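# Carry tube rack through self-closing door to desk

## Task

Move the tube rack off the counter, take it through the door that swings shut by itself, and set it on the desk. At the end the rack must stand upright with each tube seated all the way down in a hole, and the door must be closed. The rack and tubes must never contact the floor. Either or both robots may be used. Finally release the rack and back the robots away. Neither robot may topple or finish leaning.

## Robot and tools

Robots: r1 and r2 are identical Hello Robot Stretch 4 units. Each has an omni-wheel base, a lift that rides up a mast, a telescoping arm reaching forward from the lift, a wrist with yaw, pitch and roll, and a two-finger gripper. Each carries four cameras: rX_head_camera, rX_head_left_camera, rX_head_right_camera and rX_wrist_camera (X is 1 or 2). A robot stands about 1.6 m tall; its base rim lies no more than 0.23 m from the base origin. Now and then a loose object may get a brief push from outside.

Frames: each robot's base frame sits on the floor beneath the base centre, x ahead, y to the left, z up. hand_pose is expressed in this frame and marks a point between the open fingertips; with all wrist joints at 0 its axes line up with the base frame, and the printed position may be slightly off. The odometry frame is the base frame as it was when the scene began. Each robot reports only in its own frames, so the relative placement of the two robots must be judged from images, lidar_m and wrist_depth_mm.

execute_actions: arguments are "actions", a list holding one action or none (none just returns state and images), and optional "cameras", a list of camera names or "all" (omitted or null means all, [] means none; an unknown name rejects the call). An action is an object keyed "r1" and/or "r2". Each robot entry can hold:
- "base": exactly one relative move from where the base last measured itself: {"translate_m": d} straight, forward positive, -2 to 2 m; {"strafe_m": d} sideways, left positive, -2 to 2 m; {"rotate_rad": d} turn in place, counter-clockwise positive, -3.2 to 3.2 rad. These are offsets, not positions.
- "joints": absolute targets by name, one number each: lift_m 0 to 1.2 m; arm_m 0 to 0.55 m extension; wrist_yaw_rad -1.134 to 4.276 (0 ahead, positive left, 3.14 tucked back, beyond 3.4 the arm may interfere); wrist_pitch_rad -1.117 to 4.259 (0 level, 1.57 pointing down); wrist_roll_rad -1.117 to 4.259 (0 keeps fingers level; positive turns clockwise seen from behind the gripper); gripper_m -0.038 to 0.141 m fingertip gap (negative squeezes the tips together). Done tolerances: ±0.004 for lift, arm, gripper; ±0.02 for yaw and roll; ±0.05 for pitch. A joint target beyond range is clipped and reported; any other bad value or unknown key rejects the whole call.
- "pace": "slow", "default", "fast" or "max"; base speed 0.1/0.3/0.4/0.6 m/s and turning 1/2/3/4 rad/s, reduced once lift_m exceeds 0.2 (down to 0.3 m/s and 1 rad/s at full height).
- "contact_limits": {"arm_m": v}, v from 0 (gentlest) to 0.75 (firmest), default 0.5.
- "end_of_arm": "enable_torque", sent on its own, revives wrist or gripper motors that shut off.
All motions in one action start together. No action runs past 15 s. Anything omitted may keep driving toward an earlier target without being shown. Example: {"r1": {"base": {"translate_m": 0.3}, "joints": {"gripper_m": 0.05}, "pace": "fast"}}. To unfold the wrist at the start, send lift_m 0.4 with wrist_yaw_rad 0.

wait: {"seconds": 0 to 10}; commands nothing and returns state and images.
zoom_image: {"camera": name, "region": [x0, y0, x1, y1]} in pixels of that camera's latest full image, origin top-left, at most 504 by 504.
read_manual: only returns licence text; it does not help control.
finished_scene: {"scene": n}; ends the current scene permanently and reports success, so the goal must already hold and stay held.

Results: base_status and joint_status tell how each motion ended: "done"; "off_target" (stopped short, possibly still pushing); "contact_stop_at_<key>" (hit something; the lift, arm or wheels go slack, so a loaded lift may sink and a base may drift); "limit_stop_at_<name>"; "time_out"; "torque_fault" (wrist motor limp until enable_torque). "limit_stop_at_tilt" means a lean over 6 degrees; lift, arm and wheels go slack and refuse commands. "limit_stop_at_own_body" is self-collision, likely with the gripper pitched up below -0.2 and rolled below -0.4 or above 4. on_its_own covers uncommanded behaviour; there "held at" is the held target, not the actual position. lidar_m lists 12 distances in metres, 30-degree sectors counter-clockwise from straight ahead (4th left, 7th behind, 10th right); "-" means nothing seen or closer than 0.25 m; it misses glass, thin legs and much behind the robot, but sees the other robot and table tops. wrist_depth_mm is a 7x7 grid of depths, 100 to 2000 mm, from top left. base_odometry counts wheel turns, so slip looks like travel; a gap above about 0.1 rad between turned_by_wheels and turned_by_imu signals a bump or slip. base_tilt is in degrees, forward and right positive, with a fixed bias up to about 1.5. motor_effort is percent of maximum, peak in brackets, noisy and biased; for wheel_0, wheel_1, wheel_2 positive turns the base right. Once a call reports a stop, later calls in that same reply are skipped.

Gripping: command a gap narrower than the object; tighter squeezes harder and draws it inward. The gap reading and "done" do not prove a hold; at commands of 0 or above a firm grip shows as a jump in gripper_m effort. Tips pressed onto a surface can jam; raise the lift.

Cautions: robots pressing against each other, even a few millimetres after contact, ends the run; there is no contact readout. Two robots given the same drive can differ by up to about 3 cm per metre, which strains a shared load and can tip a robot. Turning or driving with over 1 kg held and arm_m above 0.2 risks tipping, more so at fast paces; steady pushing or pulling, a high gripper or a firm contact limit also raise the risk. A level gripper holding over about 2 kg, or a base or arm shoving the gripper into something, causes a torque fault. Avoid drops, slams, hard hits and strong pushes, and keep the rack and tubes off the floor. Shorter total robot motion is better.

Each tool is called after "Request:" as name(argument=value, ...), one argument or row to a line, values as JSON.

## Session

I'll start by looking at the current state and all camera images.

Request:
execute_actions(
  actions=[],
)

Scene clock: 0.00 s.
r1.base_odometry: x=+0.000 y=+0.000 heading=+0.000 (m, m, rad; r1's odometry frame)
r1.turned_by_wheels: +0.000 (rad since the last result)
r1.turned_by_imu: +0.000 (rad since the last result)
r1.base_tilt: forward=+0.5 right=-0.4 (deg)
r1.lidar_m: 1.17 1.26 2.09 1.22 1.00 0.79 0.78 0.81 0.65 0.65 0.70 1.10
r1.base_status: not commanded
r1.joint_positions: lift_m=+0.225 arm_m=+0.000 wrist_yaw_rad=+3.179 wrist_pitch_rad=+0.014 wrist_roll_rad=-0.012 gripper_m=+0.057
r1.joint_status: not commanded
r1.motor_effort: lift_m=+18 arm_m=-1 wrist_yaw_rad=+2 wrist_pitch_rad=-7 wrist_roll_rad=+0 gripper_m=-2 wheel_0=+0 wheel_1=+0 wheel_2=+0 (%)
r1.hand_pose: x=-0.1204 y=+0.0766 z=+0.3989 quat_wxyz=(-0.019, -0.007, -0.006, +1.000) (m; r1's base frame)
r1.wrist_depth_mm: - 141 946 904 878 842 809 / - 119 141 931 878 854 820 / - 113 141 931 891 866 831 / - 120 161 931 891 866 820 / 147 156 1008 931 904 866 831 / 201 1060 976 931 891 842 831 / 196 1008 960 114 - 820 778
r2.base_odometry: x=+0.000 y=+0.000 heading=+0.000 (m, m, rad; r2's odometry frame)
r2.turned_by_wheels: +0.000 (rad since the last result)
r2.turned_by_imu: +0.000 (rad since the last result)
r2.base_tilt: forward=-0.8 right=-0.4 (deg)
r2.lidar_m: 1.02 1.63 1.64 1.92 2.21 1.90 1.09 0.92 0.92 1.03 0.84 0.83
r2.base_status: not commanded
r2.joint_positions: lift_m=+0.141 arm_m=-0.002 wrist_yaw_rad=+3.165 wrist_pitch_rad=-0.003 wrist_roll_rad=+0.016 gripper_m=+0.057
r2.joint_status: not commanded
r2.motor_effort: lift_m=+20 arm_m=+0 wrist_yaw_rad=+0 wrist_pitch_rad=-6 wrist_roll_rad=+0 gripper_m=-3 wheel_0=+0 wheel_1=+0 wheel_2=+0 (%)
r2.hand_pose: x=-0.1219 y=+0.0808 z=+0.3197 quat_wxyz=(-0.011, +0.001, +0.008, +1.000) (m; r2's base frame)
r2.wrist_depth_mm: 135 136 1308 1708 - - - / - 135 1308 1661 - - 1983 / - 125 194 1661 - - 1921 / 108 134 240 1618 - - 1983 / 133 991 1281 1537 1983 - 1983 / 917 1078 216 1397 198 1281 1182 / 904 946 842 163 831 809 820
pictures: r1_head_camera, r1_head_left_camera, r1_head_right_camera, r1_wrist_camera, r2_head_camera, r2_head_left_camera, r2_head_right_camera, r2_wrist_camera
Images, in order (width x height): r1_head_camera 420x560, r1_head_left_camera 420x672, r1_head_right_camera 420x672, r1_wrist_camera 616x392, r2_head_camera 420x560, r2_head_left_camera 420x672, r2_head_right_camera 420x672, r2_wrist_camera 616x392.

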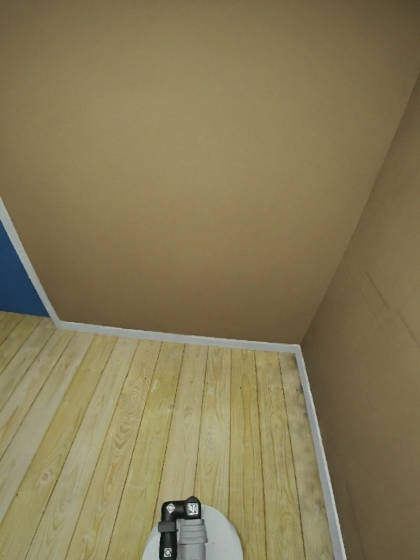

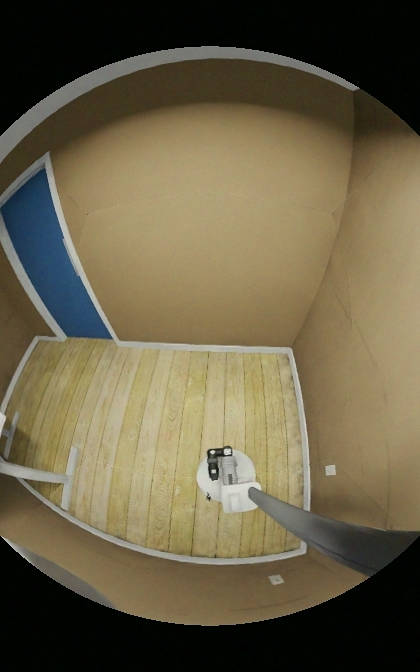

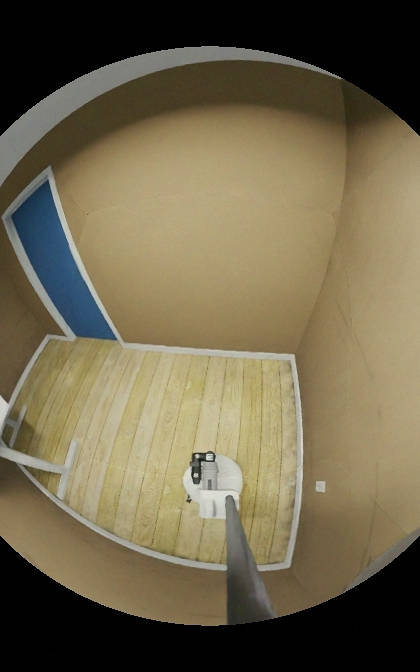

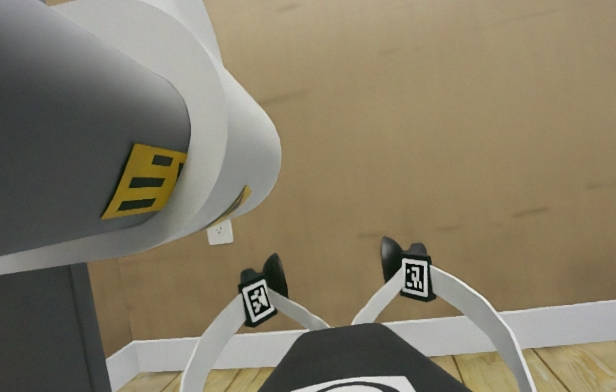

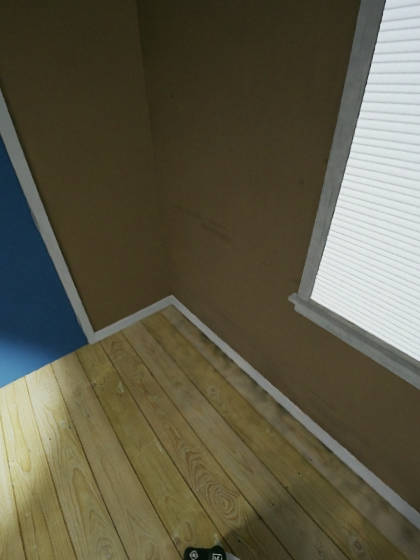

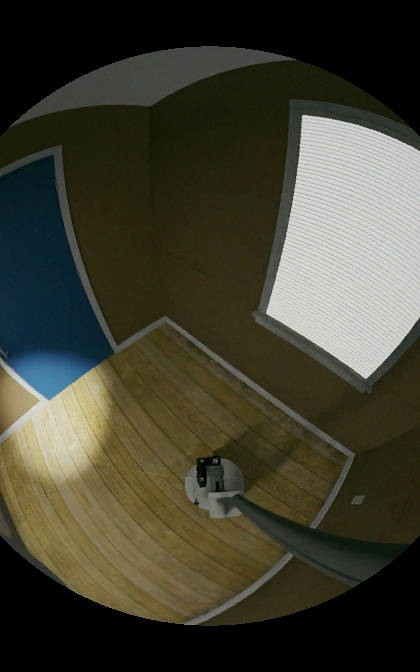

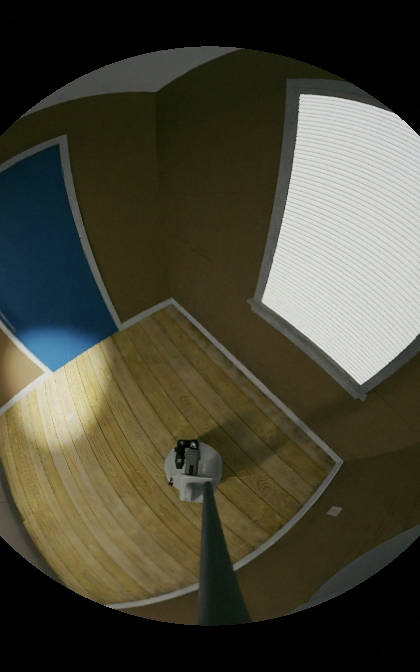

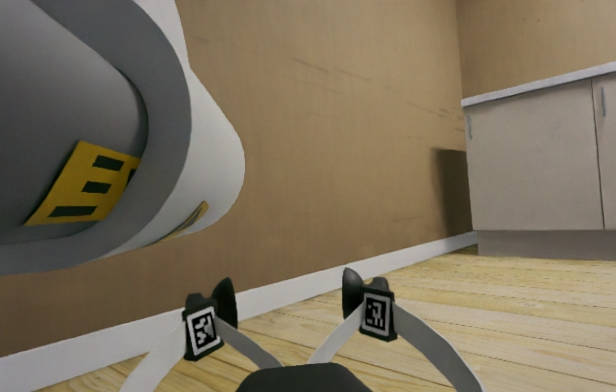

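Request:
execute_actions(
  actions=[
    {"r1": {"base": {"rotate_rad": 1.2}}, "r2": {"base": {"rotate_rad": 1.3}}},
  ],
  cameras=["r1_head_camera", "r1_head_left_camera", "r2_head_camera", "r2_head_left_camera"],
)

Scene clock: 5.33 s.
r1.base_odometry: x=+0.000 y=+0.000 heading=+1.200 (m, m, rad; r1's odometry frame)
r1.turned_by_wheels: +1.200 (rad since the last result)
r1.turned_by_imu: +1.196 (rad since the last result)
r1.base_tilt: forward=+0.6 right=-0.4 (deg)
r1.lidar_m: 1.46 1.22 0.92 0.77 0.78 0.73 0.63 0.64 0.76 1.17 1.17 1.39
r1.base_status: done
r1.joint_positions: lift_m=+0.225 arm_m=+0.000 wrist_yaw_rad=+3.179 wrist_pitch_rad=+0.014 wrist_roll_rad=-0.012 gripper_m=+0.057
r1.joint_status: not commanded
r1.motor_effort: lift_m=+17(18) arm_m=-1(1) wrist_yaw_rad=+1(1) wrist_pitch_rad=-7(7) wrist_roll_rad=+1(0) gripper_m=-1(2) wheel_0=-2(7) wheel_1=-1(8) wheel_2=-1(9) (%)
r1.hand_pose: x=-0.1204 y=+0.0766 z=+0.3989 quat_wxyz=(-0.019, -0.007, -0.006, +1.000) (m; r1's base frame)
r1.wrist_depth_mm: - 141 778 820 854 891 809 / - 118 141 820 854 904 842 / - 114 142 820 842 891 866 / - 120 161 809 854 904 904 / 147 156 788 820 842 904 904 / 202 750 778 809 854 878 891 / 195 759 778 114 - 831 778
r2.base_odometry: x=+0.000 y=+0.000 heading=+1.299 (m, m, rad; r2's odometry frame)
r2.turned_by_wheels: +1.299 (rad since the last result)
r2.turned_by_imu: +1.293 (rad since the last result)
r2.base_tilt: forward=-0.7 right=-0.4 (deg)
r2.lidar_m: 1.72 2.30 2.22 1.35 0.96 0.92 0.99 0.85 0.83 0.88 1.26 1.63
r2.base_status: done
r2.joint_positions: lift_m=+0.141 arm_m=-0.002 wrist_yaw_rad=+3.165 wrist_pitch_rad=-0.003 wrist_roll_rad=+0.016 gripper_m=+0.057
r2.joint_status: not commanded
r2.motor_effort: lift_m=+20(20) arm_m=+0(0) wrist_yaw_rad=+1(0) wrist_pitch_rad=-7(7) wrist_roll_rad=+1(1) gripper_m=-3(2) wheel_0=-3(7) wheel_1=-2(7) wheel_2=-2(9) (%)
r2.hand_pose: x=-0.1219 y=+0.0808 z=+0.3197 quat_wxyz=(-0.011, +0.001, +0.008, +1.000) (m; r2's base frame)
r2.wrist_depth_mm: 135 136 1281 1118 991 931 842 / - 135 1281 1118 1025 917 854 / - 125 195 1138 1025 946 854 / 107 134 238 1138 1025 931 854 / 133 1098 1308 1160 1025 931 842 / 960 1229 217 1118 198 946 854 / 917 931 842 164 842 798 809
pictures: r1_head_camera, r1_head_left_camera, r2_head_camera, r2_head_left_camera
Images, in order (width x height): r1_head_camera 420x560, r1_head_left_camera 420x672, r2_head_camera 420x560, r2_head_left_camera 420x672.

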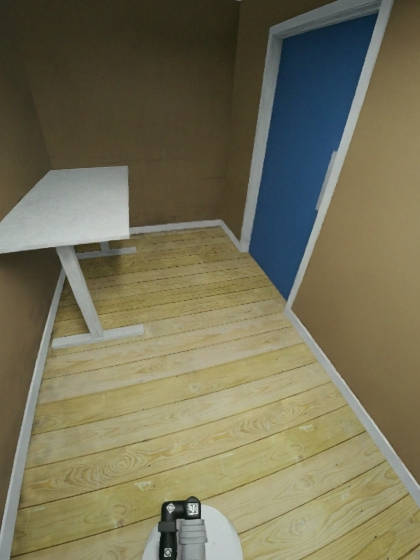

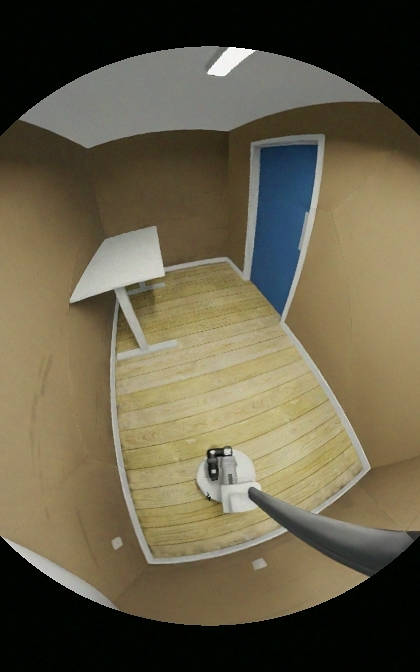

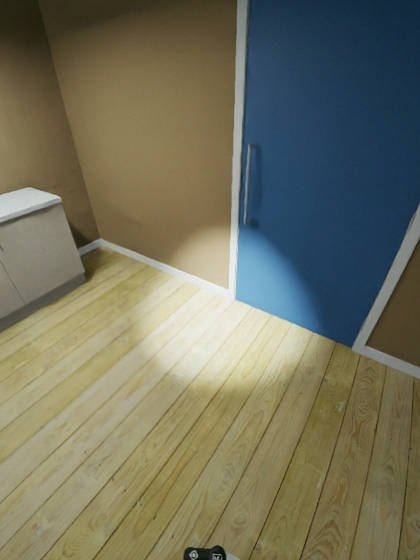

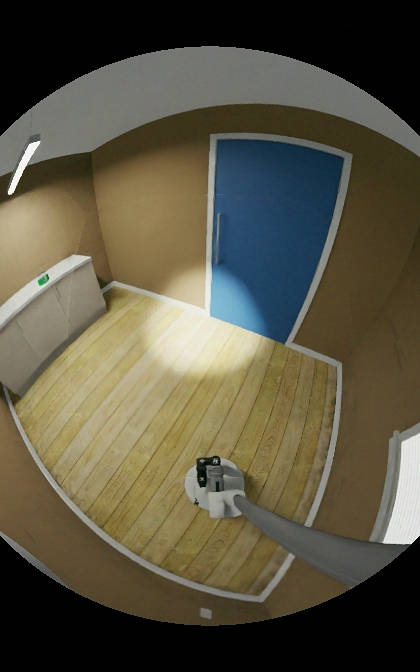

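Request:
execute_actions(
  actions=[
    {"r1": {"base": {"rotate_rad": 0.214}}, "r2": {"base": {"rotate_rad": 0.98}, "joints": {"lift_m": 0.5, "wrist_yaw_rad": 0}}},
  ],
  cameras=["r1_head_camera", "r2_head_camera", "r2_head_left_camera", "r2_wrist_camera"],
)

Scene clock: 66.97 s.
r1.base_odometry: x=+0.000 y=+0.000 heading=+1.414 (m, m, rad; r1's odometry frame)
r1.turned_by_wheels: +0.214 (rad since the last result)
r1.turned_by_imu: +0.212 (rad since the last result)
r1.base_tilt: forward=+0.6 right=-0.4 (deg)
r1.lidar_m: 1.21 1.16 0.81 0.76 0.81 0.69 0.65 0.67 0.95 1.17 1.19 1.65
r1.base_status: done
r1.joint_positions: lift_m=+0.225 arm_m=+0.000 wrist_yaw_rad=+3.179 wrist_pitch_rad=+0.014 wrist_roll_rad=-0.012 gripper_m=+0.057
r1.joint_status: not commanded
r1.motor_effort: lift_m=+17(18) arm_m=-1(1) wrist_yaw_rad=+1(1) wrist_pitch_rad=-7(7) wrist_roll_rad=+1(0) gripper_m=-2(4) wheel_0=+0(7) wheel_1=+0(8) wheel_2=+1(5) (%)
r1.hand_pose: x=-0.1204 y=+0.0766 z=+0.3989 quat_wxyz=(-0.019, -0.007, -0.006, +1.000) (m; r1's base frame)
r1.wrist_depth_mm: - 141 788 778 778 778 759 / - 118 141 788 778 768 778 / - 114 141 778 788 768 778 / - 120 160 809 778 778 788 / 147 156 798 798 788 778 778 / 202 809 820 788 778 778 778 / 196 809 788 114 - 778 768
r2.base_odometry: x=+0.000 y=+0.000 heading=+2.279 (m, m, rad; r2's odometry frame)
r2.turned_by_wheels: +0.980 (rad since the last result)
r2.turned_by_imu: +0.975 (rad since the last result)
r2.base_tilt: forward=-0.7 right=-0.4 (deg)
r2.lidar_m: 2.19 1.47 0.99 0.93 0.94 0.89 0.84 0.85 1.16 1.63 1.68 2.16
r2.base_status: done
r2.joint_positions: lift_m=+0.500 arm_m=-0.002 wrist_yaw_rad=+0.000 wrist_pitch_rad=-0.003 wrist_roll_rad=+0.016 gripper_m=+0.057
r2.joint_status: all done
r2.motor_effort: lift_m=+23(19) arm_m=+0(1) wrist_yaw_rad=-1(6) wrist_pitch_rad=-7(7) wrist_roll_rad=+1(2) gripper_m=-3(4) wheel_0=-2(8) wheel_1=-1(7) wheel_2=+0(6) (%)
r2.hand_pose: x=+0.4571 y=-0.0873 z=+0.6787 quat_wxyz=(+1.000, +0.008, -0.001, +0.000) (m; r2's base frame)
r2.wrist_depth_mm: - - - - - - 1921 / - - - - - - 1863 / - - - - - - 1983 / 1983 1983 1983 - - - 1921 / 1921 1863 1983 - - - 1983 / - 1983 216 - 198 - - / 1863 1808 1618 163 1661 1576 1576
pictures: r1_head_camera, r2_head_camera, r2_head_left_camera, r2_wrist_camera
Images, in order (width x height): r1_head_camera 420x560, r2_head_camera 420x560, r2_head_left_camera 420x672, r2_wrist_camera 616x392.

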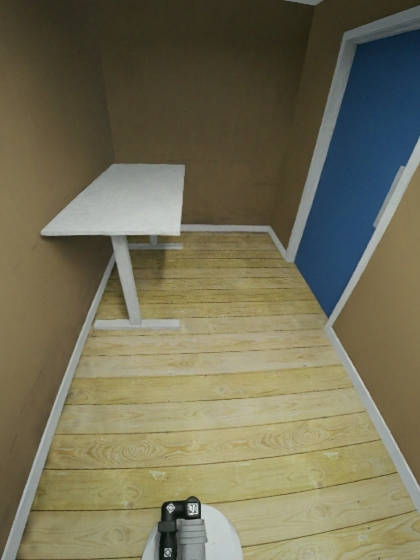

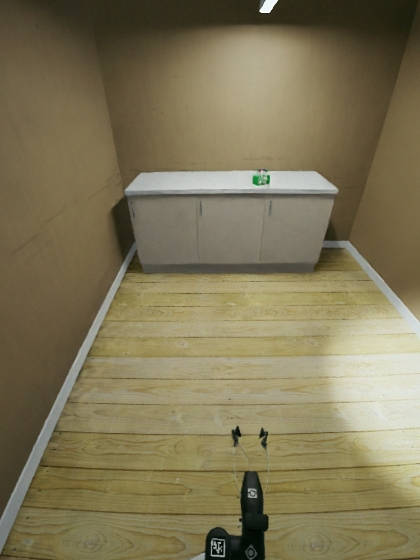

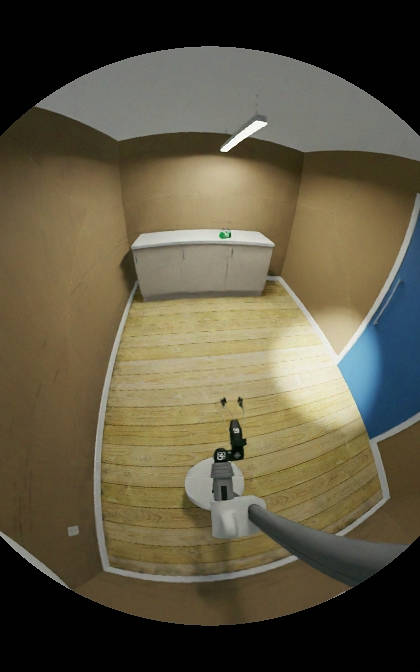

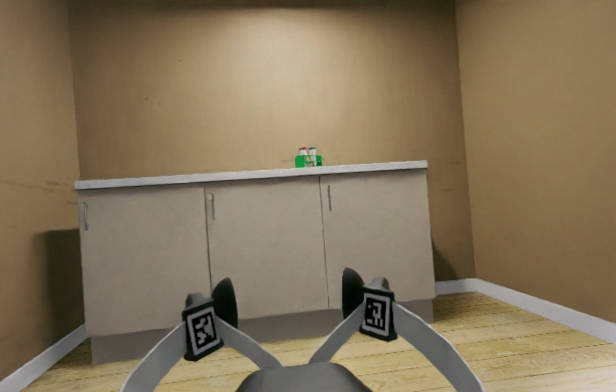

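Request:
execute_actions(
  actions=[
    {"r1": {"base": {"strafe_m": -0.5}, "pace": "fast"}, "r2": {"base": {"translate_m": 1.4}, "joints": {"lift_m": 0.85, "gripper_m": 0.14}, "pace": "fast"}},
  ],
  cameras=["r1_head_camera", "r2_head_camera", "r2_head_left_camera", "r2_head_right_camera", "r2_wrist_camera"],
)

Scene clock: 77.80 s.
r1.base_odometry: x=+0.494 y=-0.078 heading=+1.414 (m, m, rad; r1's odometry frame)
r1.turned_by_wheels: +0.000 (rad since the last result)
r1.turned_by_imu: -0.002 (rad since the last result)
r1.base_tilt: forward=+0.6 right=-0.4 (deg)
r1.lidar_m: 2.27 1.33 1.34 1.28 0.92 0.68 0.62 0.67 0.70 0.67 0.70 0.96
r1.base_status: done
r1.joint_positions: lift_m=+0.225 arm_m=+0.000 wrist_yaw_rad=+3.179 wrist_pitch_rad=+0.014 wrist_roll_rad=-0.012 gripper_m=+0.057
r1.joint_status: not commanded
r1.motor_effort: lift_m=+17(18) arm_m=-1(1) wrist_yaw_rad=+1(1) wrist_pitch_rad=-7(7) wrist_roll_rad=-2(0) gripper_m=-2(2) wheel_0=+0(9) wheel_1=+0(14) wheel_2=+1(2) (%)
r1.hand_pose: x=-0.1204 y=+0.0766 z=+0.3989 quat_wxyz=(-0.019, -0.007, -0.006, +1.000) (m; r1's base frame)
r1.wrist_depth_mm: - 141 768 768 759 750 750 / - 118 141 778 759 750 759 / - 114 142 788 768 768 759 / - 120 160 778 768 759 759 / 147 156 788 788 778 768 759 / 201 798 798 798 768 768 768 / 195 798 778 114 - 778 768
r2.base_odometry: x=-0.911 y=+1.063 heading=+2.280 (m, m, rad; r2's odometry frame)
r2.turned_by_wheels: +0.000 (rad since the last result)
r2.turned_by_imu: -0.002 (rad since the last result)
r2.base_tilt: forward=-0.7 right=-0.4 (deg)
r2.lidar_m: 0.82 0.84 1.10 1.04 1.06 1.38 2.26 2.32 1.60 1.52 1.56 0.88
r2.base_status: done
r2.joint_positions: lift_m=+0.850 arm_m=-0.002 wrist_yaw_rad=+0.000 wrist_pitch_rad=-0.003 wrist_roll_rad=+0.016 gripper_m=+0.140
r2.joint_status: all done
r2.motor_effort: lift_m=+22(23) arm_m=+0(1) wrist_yaw_rad=+0(0) wrist_pitch_rad=-7(7) wrist_roll_rad=+1(1) gripper_m=-1(8) wheel_0=+2(8) wheel_1=+2(9) wheel_2=+2(13) (%)
r2.hand_pose: x=+0.4570 y=-0.0874 z=+1.0288 quat_wxyz=(+1.000, +0.008, -0.001, +0.000) (m; r2's base frame)
r2.wrist_depth_mm: 1182 1182 1281 1281 1336 1366 1397 / 1182 1205 1255 1308 1336 1366 1430 / 1138 1182 1229 1255 1308 1366 1430 / 1160 1160 1229 1255 1281 1366 1430 / 1138 1182 1229 1118 798 1060 976 / 778 211 668 627 217 668 707 / 580 603 621 150 668 691 715
pictures: r1_head_camera, r2_head_camera, r2_head_left_camera, r2_head_right_camera, r2_wrist_camera
Images, in order (width x height): r1_head_camera 420x560, r2_head_camera 420x560, r2_head_left_camera 420x672, r2_head_right_camera 420x672, r2_wrist_camera 616x392.

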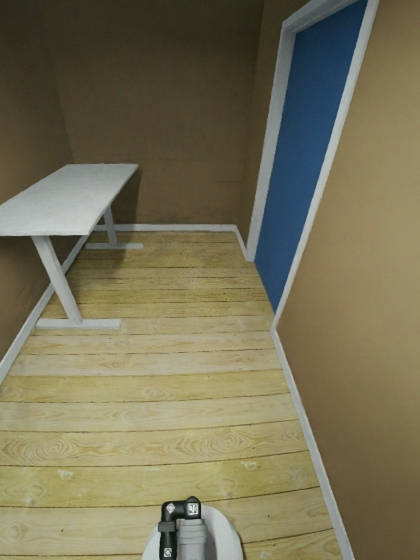

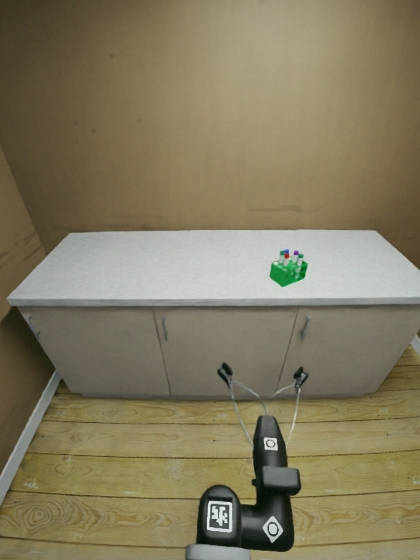

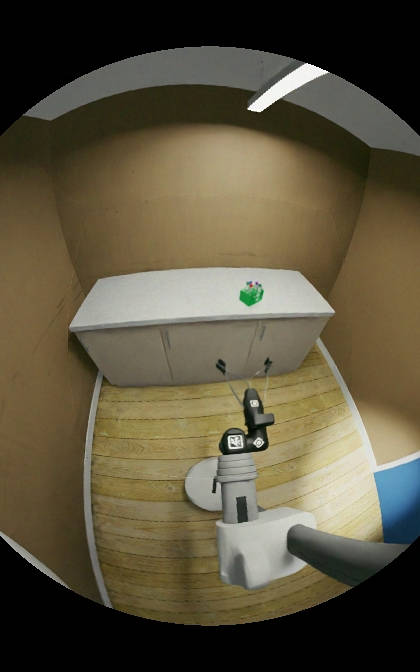

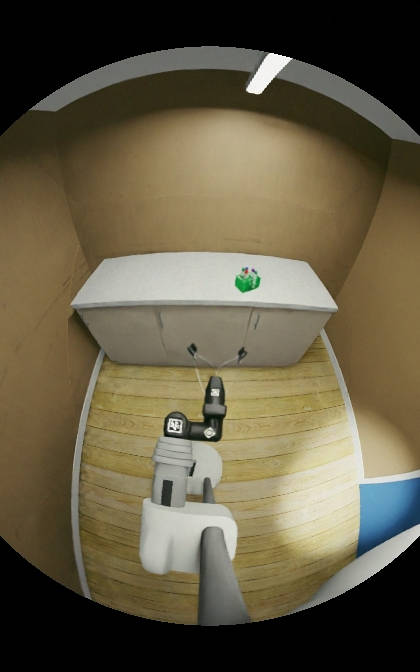

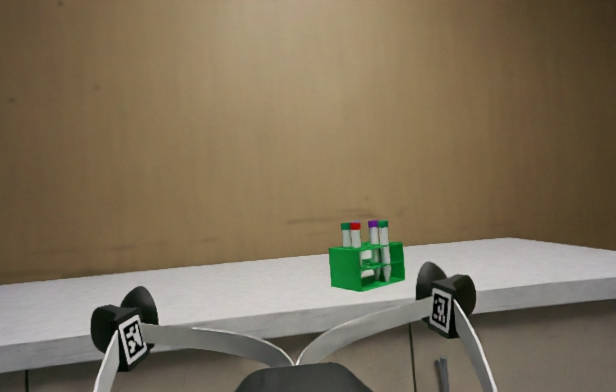

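Request:
zoom_image(
  camera="r2_wrist_camera",
  region=[300, 200, 440, 310],
)

Request:
zoom_image(
  camera="r2_head_camera",
  region=[240, 230, 340, 310],
)

Region (300, 200, 440, 310) of r2_wrist_camera's 616x392 image, scaled by 3.600; it fills the top 396 rows of this view, and the rest is white.

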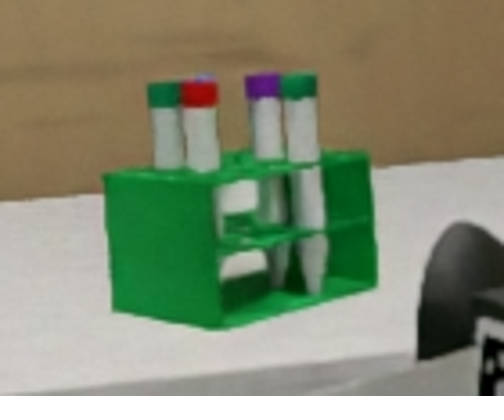

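Region (240, 230, 340, 310) of r2_head_camera's 420x560 image, scaled by 5.040, with more detail than that image has; it fills the top 403 rows of this view, and the rest is white.

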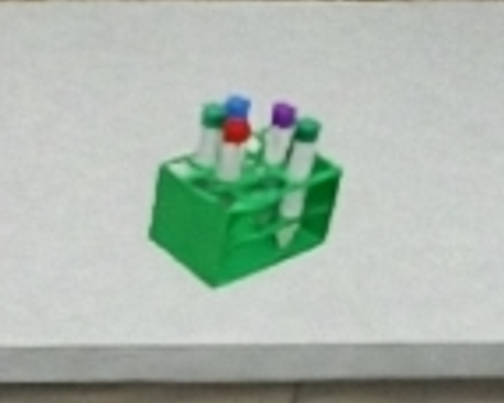

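Request:
execute_actions(
  actions=[
    {"r1": {"base": {"translate_m": 1.75}, "pace": "max"}, "r2": {"base": {"rotate_rad": -0.94}}},
  ],
  cameras=["r1_head_camera", "r1_head_right_camera", "r2_head_camera"],
)

Request:
execute_actions(
  actions=[
    {"r1": {"base": {"rotate_rad": -1.571}}, "r2": {"base": {"translate_m": -0.22}}},
  ],
  cameras=["r1_head_camera", "r1_head_right_camera", "r1_head_left_camera", "r2_head_camera"],
)

Scene clock: 202.30 s.
r1.base_odometry: x=+0.767 y=+1.650 heading=+1.414 (m, m, rad; r1's odometry frame)
r1.turned_by_wheels: +0.000 (rad since the last result)
r1.turned_by_imu: -0.007 (rad since the last result)
r1.base_tilt: forward=+0.7 right=-0.5 (deg)
r1.lidar_m: 1.31 0.79 0.57 0.53 0.58 1.85 2.35 0.98 0.78 0.71 0.74 0.89
r1.base_status: done
r1.joint_positions: lift_m=+0.225 arm_m=+0.000 wrist_yaw_rad=+3.179 wrist_pitch_rad=+0.014 wrist_roll_rad=-0.012 gripper_m=+0.057
r1.joint_status: not commanded
r1.motor_effort: lift_m=+17(18) arm_m=-1(1) wrist_yaw_rad=+1(1) wrist_pitch_rad=-7(7) wrist_roll_rad=+0(2) gripper_m=-2(3) wheel_0=-1(9) wheel_1=-1(9) wheel_2=+0(17) (%)
r1.hand_pose: x=-0.1204 y=+0.0766 z=+0.3989 quat_wxyz=(-0.019, -0.007, -0.006, +1.000) (m; r1's base frame)
r1.wrist_depth_mm: - 141 - - - - 1756 / - 118 141 - - - 1756 / - 114 142 - - - 1863 / - 120 161 - - - 1921 / 148 156 - - 1983 1756 1576 / 202 1336 1366 1255 1060 1008 1025 / 196 1118 946 114 - 831 788
r2.base_odometry: x=-0.911 y=+1.063 heading=+1.340 (m, m, rad; r2's odometry frame)
r2.turned_by_wheels: -0.940 (rad since the last result)
r2.turned_by_imu: -0.934 (rad since the last result)
r2.base_tilt: forward=-0.8 right=-0.4 (deg)
r2.lidar_m: 1.14 0.84 0.81 0.87 1.07 1.03 1.11 1.56 2.21 2.10 1.57 1.52
r2.base_status: done
r2.joint_positions: lift_m=+0.850 arm_m=-0.002 wrist_yaw_rad=+0.000 wrist_pitch_rad=-0.003 wrist_roll_rad=+0.016 gripper_m=+0.140
r2.joint_status: not commanded
r2.motor_effort: lift_m=+22(22) arm_m=-1(0) wrist_yaw_rad=+1(0) wrist_pitch_rad=-6(8) wrist_roll_rad=+1(1) gripper_m=+0(2) wheel_0=+1(7) wheel_1=+0(6) wheel_2=+0(9) (%)
r2.hand_pose: x=+0.4570 y=-0.0874 z=+1.0288 quat_wxyz=(+1.000, +0.008, -0.001, +0.000) (m; r2's base frame)
r2.wrist_depth_mm: 1397 1708 1661 1537 1336 1205 1118 / 1366 1708 1661 1499 1366 1205 1118 / 1366 1661 1708 1499 1336 1205 1098 / 1366 1661 1661 1537 1336 1205 1118 / 1308 1661 1661 1537 1366 1205 1118 / 798 211 1661 1537 218 1182 1118 / 741 820 1708 150 1366 1205 1098
pictures: r1_head_camera, r1_head_right_camera, r2_head_camera
Images, in order (width x height): r1_head_camera 420x560, r1_head_right_camera 420x672, r2_head_camera 420x560.

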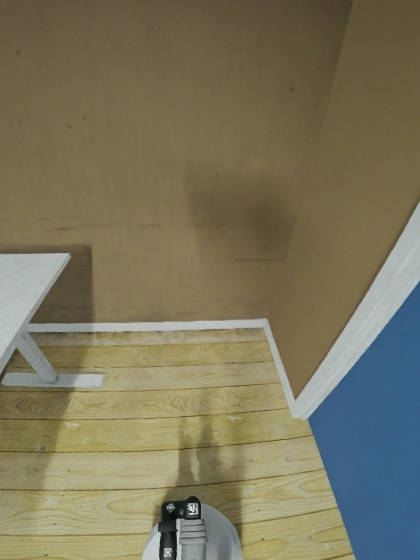

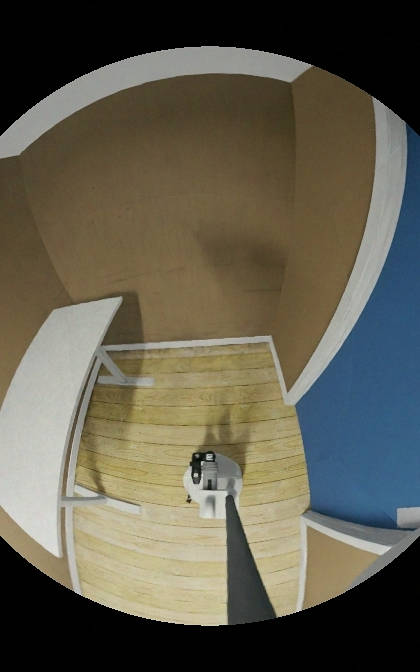

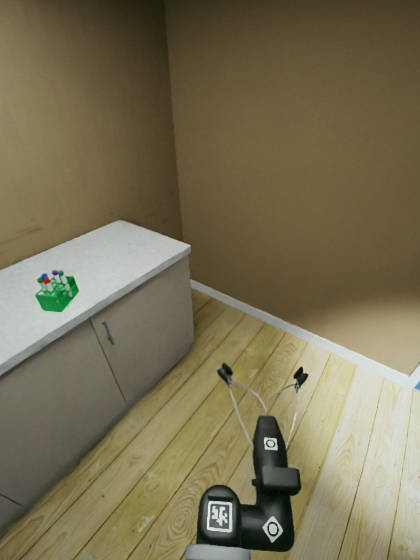

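Scene clock: 204.47 s.
r1.base_odometry: x=+0.767 y=+1.650 heading=-0.157 (m, m, rad; r1's odometry frame)
r1.turned_by_wheels: -1.571 (rad since the last result)
r1.turned_by_imu: -1.570 (rad since the last result)
r1.base_tilt: forward=+0.5 right=-0.4 (deg)
r1.lidar_m: 0.71 0.75 0.90 1.32 0.79 0.57 0.50 0.56 1.89 2.39 0.94 0.76
r1.base_status: done
r1.joint_positions: lift_m=+0.225 arm_m=+0.000 wrist_yaw_rad=+3.179 wrist_pitch_rad=+0.014 wrist_roll_rad=-0.012 gripper_m=+0.057
r1.joint_status: not commanded
r1.motor_effort: lift_m=+18(18) arm_m=-1(1) wrist_yaw_rad=+1(1) wrist_pitch_rad=-7(7) wrist_roll_rad=+0(0) gripper_m=-2(3) wheel_0=+1(4) wheel_1=+1(4) wheel_2=-1(6) (%)
r1.hand_pose: x=-0.1204 y=+0.0766 z=+0.3989 quat_wxyz=(-0.019, -0.007, -0.006, +1.000) (m; r1's base frame)
r1.wrist_depth_mm: - 142 917 1008 1205 1366 1430 / - 118 141 1464 1464 1430 1430 / - 114 142 1464 1464 1499 1430 / - 120 161 1537 1499 1464 1464 / 147 156 1464 1499 1499 1430 1430 / 202 1499 1060 1229 1060 1008 1025 / 195 1118 946 114 - 831 778
r2.base_odometry: x=-0.962 y=+0.849 heading=+1.339 (m, m, rad; r2's odometry frame)
r2.turned_by_wheels: +0.000 (rad since the last result)
r2.turned_by_imu: +0.000 (rad since the last result)
r2.base_tilt: forward=-0.9 right=-0.4 (deg)
r2.lidar_m: 1.30 0.97 0.92 1.00 0.87 0.83 0.89 1.30 2.11 2.26 1.74 1.72
r2.base_status: done
r2.joint_positions: lift_m=+0.850 arm_m=-0.002 wrist_yaw_rad=+0.000 wrist_pitch_rad=-0.003 wrist_roll_rad=+0.016 gripper_m=+0.140
r2.joint_status: not commanded
r2.motor_effort: lift_m=+22(22) arm_m=-1(1) wrist_yaw_rad=+1(0) wrist_pitch_rad=-7(7) wrist_roll_rad=+1(1) gripper_m=-2(2) wheel_0=-1(6) wheel_1=+0(7) wheel_2=-1(9) (%)
r2.hand_pose: x=+0.4570 y=-0.0874 z=+1.0288 quat_wxyz=(+1.000, +0.008, -0.001, +0.000) (m; r2's base frame)
r2.wrist_depth_mm: 1499 1863 1983 1661 1499 1366 1255 / 1430 1808 1983 1756 1499 1366 1255 / 1499 1808 1983 1708 1537 1366 1281 / 1499 1808 1983 1708 1537 1397 1255 / 1430 1708 1983 1661 1537 1397 1281 / 904 211 1983 1708 218 1336 1281 / 854 946 1229 150 1576 1397 1281
pictures: r1_head_camera, r1_head_left_camera, r1_head_right_camera, r2_head_camera
Images, in order (width x height): r1_head_camera 420x560, r1_head_left_camera 420x672, r1_head_right_camera 420x672, r2_head_camera 420x560.

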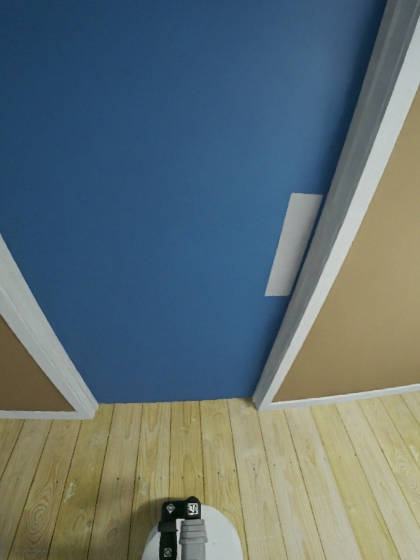

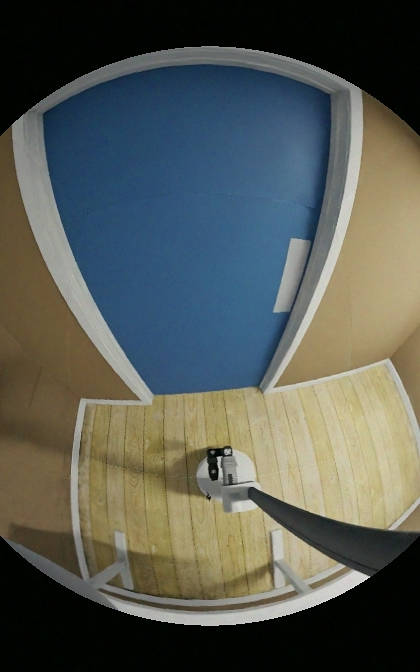

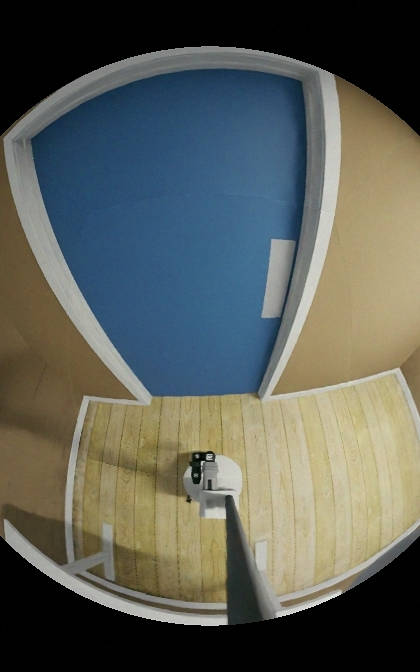

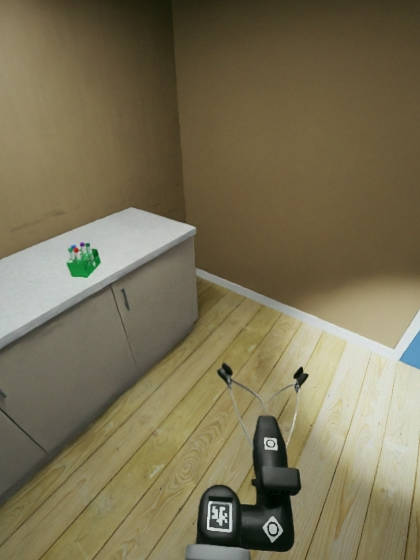

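Request:
execute_actions(
  actions=[
    {"r1": {"base": {"translate_m": 0.44}}, "r2": {"base": {"strafe_m": 0.74}}},
  ],
  cameras=["r1_head_camera", "r2_head_camera", "r2_head_left_camera", "r2_wrist_camera"],
)

Scene clock: 218.33 s.
r1.base_odometry: x=+1.202 y=+1.582 heading=-0.157 (m, m, rad; r1's odometry frame)
r1.turned_by_wheels: +0.000 (rad since the last result)
r1.turned_by_imu: -0.004 (rad since the last result)
r1.base_tilt: forward=+0.5 right=-0.3 (deg)
r1.lidar_m: 0.27 0.29 0.42 0.79 1.39 1.02 0.99 1.04 2.47 0.96 0.43 0.29
r1.base_status: done
r1.joint_positions: lift_m=+0.225 arm_m=+0.000 wrist_yaw_rad=+3.179 wrist_pitch_rad=+0.014 wrist_roll_rad=-0.012 gripper_m=+0.057
r1.joint_status: not commanded
r1.motor_effort: lift_m=+18(18) arm_m=-1(1) wrist_yaw_rad=+1(1) wrist_pitch_rad=-7(7) wrist_roll_rad=+1(1) gripper_m=-2(2) wheel_0=+2(3) wheel_1=+0(6) wheel_2=+1(7) (%)
r1.hand_pose: x=-0.1204 y=+0.0766 z=+0.3989 quat_wxyz=(-0.019, -0.007, -0.006, +1.000) (m; r1's base frame)
r1.wrist_depth_mm: - 141 1138 1281 1229 1366 1661 / - 119 141 1661 1863 1863 1756 / - 114 141 1921 1863 1863 1808 / - 119 161 1921 1863 1921 1808 / 147 156 1921 1921 1921 1808 1464 / 202 1808 1397 1255 1042 991 1025 / 196 1118 946 114 - 831 788
r2.base_odometry: x=-1.682 y=+1.019 heading=+1.339 (m, m, rad; r2's odometry frame)
r2.turned_by_wheels: +0.000 (rad since the last result)
r2.turned_by_imu: +0.001 (rad since the last result)
r2.base_tilt: forward=-0.8 right=-0.3 (deg)
r2.lidar_m: 0.46 0.34 0.32 0.35 0.47 0.45 0.49 0.70 2.18 2.89 2.18 1.15
r2.base_status: done
r2.joint_positions: lift_m=+0.850 arm_m=-0.002 wrist_yaw_rad=+0.000 wrist_pitch_rad=-0.003 wrist_roll_rad=+0.016 gripper_m=+0.140
r2.joint_status: not commanded
r2.motor_effort: lift_m=+22(22) arm_m=-1(1) wrist_yaw_rad=+0(1) wrist_pitch_rad=-6(6) wrist_roll_rad=+0(1) gripper_m=-2(2) wheel_0=+1(10) wheel_1=-2(4) wheel_2=+0(2) (%)
r2.hand_pose: x=+0.4570 y=-0.0874 z=+1.0288 quat_wxyz=(+1.000, +0.008, -0.001, +0.000) (m; r2's base frame)
r2.wrist_depth_mm: 904 1098 1430 - 1921 1756 1576 / 878 1078 1430 - 1983 1756 1618 / 866 1078 1397 1983 1983 1708 1618 / 878 1098 1336 1983 1921 1756 1618 / 866 1042 1255 904 1205 1756 1576 / 778 211 668 654 217 1756 1618 / 473 389 410 150 1008 1756 1618
pictures: r1_head_camera, r2_head_camera, r2_head_left_camera, r2_wrist_camera
Images, in order (width x height): r1_head_camera 420x560, r2_head_camera 420x560, r2_head_left_camera 420x672, r2_wrist_camera 616x392.

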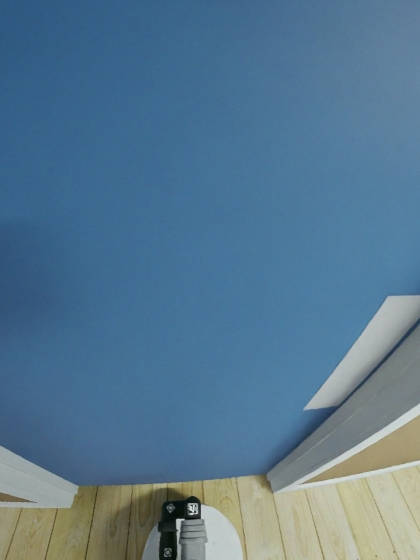

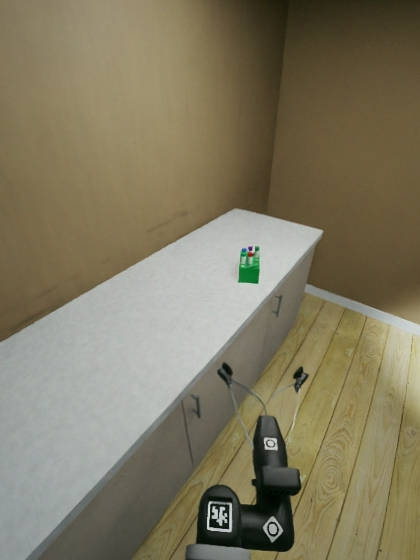

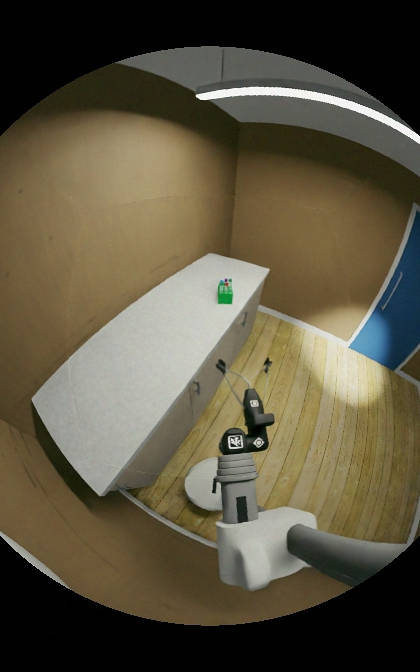

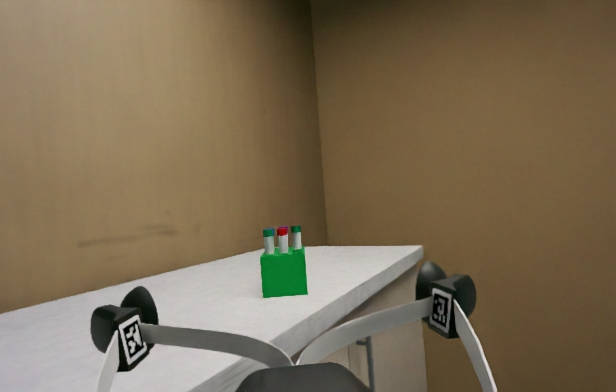

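Request:
zoom_image(
  camera="r2_wrist_camera",
  region=[220, 200, 360, 320],
)

Request:
zoom_image(
  camera="r2_head_camera",
  region=[190, 220, 330, 420],
)

Region (220, 200, 360, 320) of r2_wrist_camera's 616x392 image, scaled by 3.600; it fills the top 432 rows of this view, and the rest is white.

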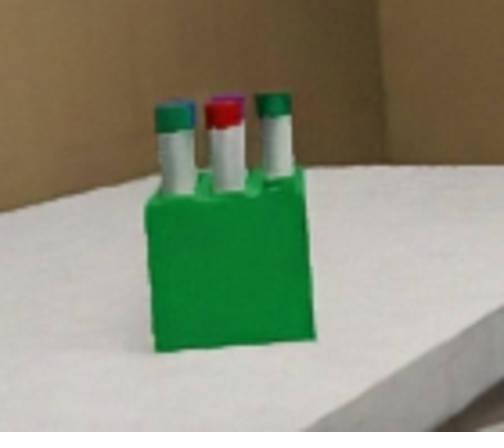

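Region (190, 220, 330, 420) of r2_head_camera's 420x560 image, scaled by 2.520, with more detail than that image has; it fills the left 353 columns of this view, and the rest is white.

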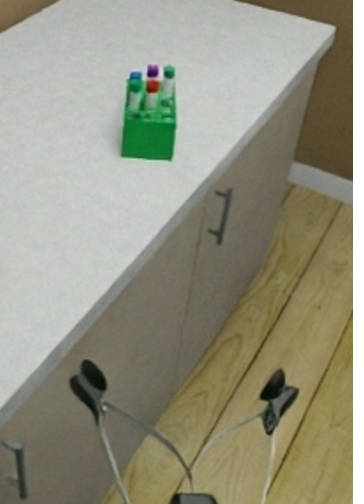

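Request:
execute_actions(
  actions=[
    {"r1": {"base": {"translate_m": 0.35}, "pace": "slow"}, "r2": {"base": {"translate_m": 0.08}, "joints": {"arm_m": 0.3, "wrist_pitch_rad": 0.1}}},
  ],
  cameras=["r1_head_camera", "r1_head_left_camera", "r2_head_camera", "r2_wrist_camera"],
)

Scene clock: 240.63 s.
r1.base_odometry: x=+1.547 y=+1.527 heading=-0.157 (m, m, rad; r1's odometry frame)
r1.turned_by_wheels: +0.000 (rad since the last result)
r1.turned_by_imu: -0.003 (rad since the last result)
r1.base_tilt: forward=+0.6 right=-0.5 (deg)
r1.lidar_m: 0.25 - 0.25 0.33 1.42 1.38 1.35 1.39 0.43 0.37 1.86 0.29
r1.base_status: done
r1.joint_positions: lift_m=+0.225 arm_m=+0.000 wrist_yaw_rad=+3.182 wrist_pitch_rad=+0.014 wrist_roll_rad=-0.012 gripper_m=+0.057
r1.joint_status: not commanded
r1.motor_effort: lift_m=+17(18) arm_m=-1(1) wrist_yaw_rad=-7(13) wrist_pitch_rad=-7(7) wrist_roll_rad=+0(0) gripper_m=-3(2) wheel_0=+2(12) wheel_1=+4(6) wheel_2=-3(13) (%)
r1.hand_pose: x=-0.1207 y=+0.0757 z=+0.3989 quat_wxyz=(-0.020, -0.007, -0.006, +1.000) (m; r1's base frame)
r1.wrist_depth_mm: - 141 - - - - 1756 / - 119 142 1756 1808 - 1863 / - 113 142 - - - 1921 / - 119 158 - - - 1983 / 147 152 - - 1921 1808 1537 / 201 1756 1397 1229 1042 1008 1042 / 195 1098 946 114 - 831 778
r2.base_odometry: x=-1.664 y=+1.097 heading=+1.340 (m, m, rad; r2's odometry frame)
r2.turned_by_wheels: +0.000 (rad since the last result)
r2.turned_by_imu: +0.001 (rad since the last result)
r2.base_tilt: forward=-0.8 right=-0.3 (deg)
r2.lidar_m: 0.41 0.29 0.28 0.30 0.53 0.50 0.55 0.79 2.50 2.64 1.99 1.00
r2.base_status: done
r2.joint_positions: lift_m=+0.850 arm_m=+0.299 wrist_yaw_rad=+0.000 wrist_pitch_rad=+0.102 wrist_roll_rad=+0.016 gripper_m=+0.140
r2.joint_status: all done
r2.motor_effort: lift_m=+22(22) arm_m=+6(4) wrist_yaw_rad=+1(1) wrist_pitch_rad=-6(7) wrist_roll_rad=+0(0) gripper_m=+1(3) wheel_0=+3(6) wheel_1=+1(6) wheel_2=+1(7) (%)
r2.hand_pose: x=+0.7568 y=-0.0874 z=+0.9986 quat_wxyz=(+0.999, +0.008, +0.051, +0.000) (m; r2's base frame)
r2.wrist_depth_mm: 676 820 1060 1537 1499 1397 1281 / 676 820 1078 1576 1537 1397 1281 / 661 809 1060 1499 1618 1397 1308 / 676 820 1042 1430 1576 1464 1308 / 676 778 661 415 654 1397 1336 / 492 211 421 342 218 1464 1397 / 347 297 298 150 324 917 1366
pictures: r1_head_camera, r1_head_left_camera, r2_head_camera, r2_wrist_camera
Images, in order (width x height): r1_head_camera 420x560, r1_head_left_camera 420x672, r2_head_camera 420x560, r2_wrist_camera 616x392.

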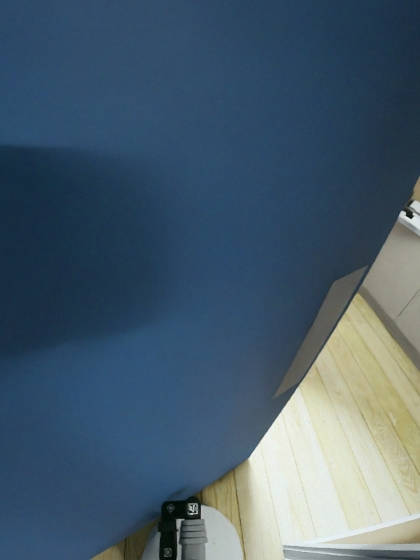

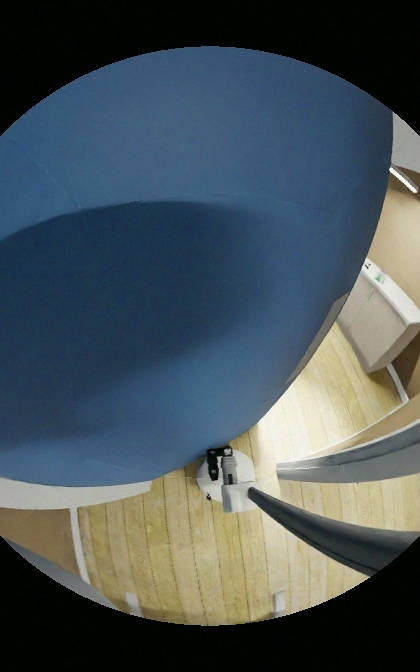

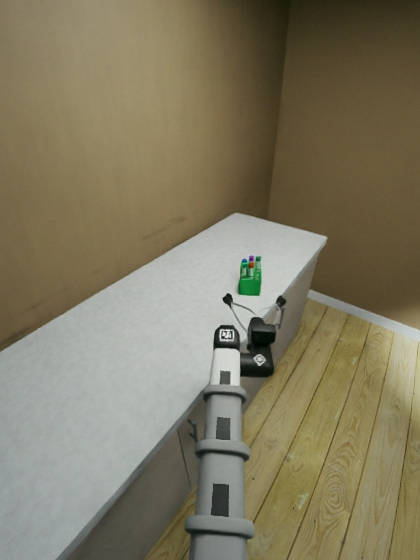

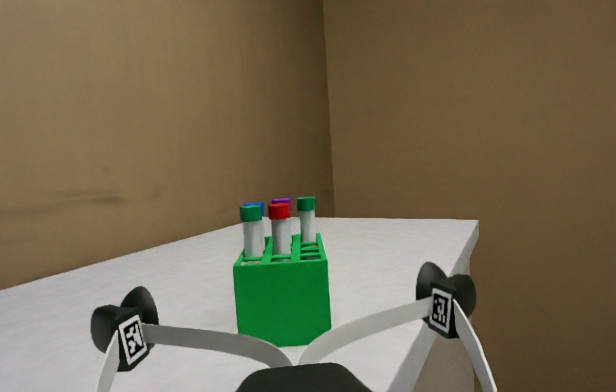

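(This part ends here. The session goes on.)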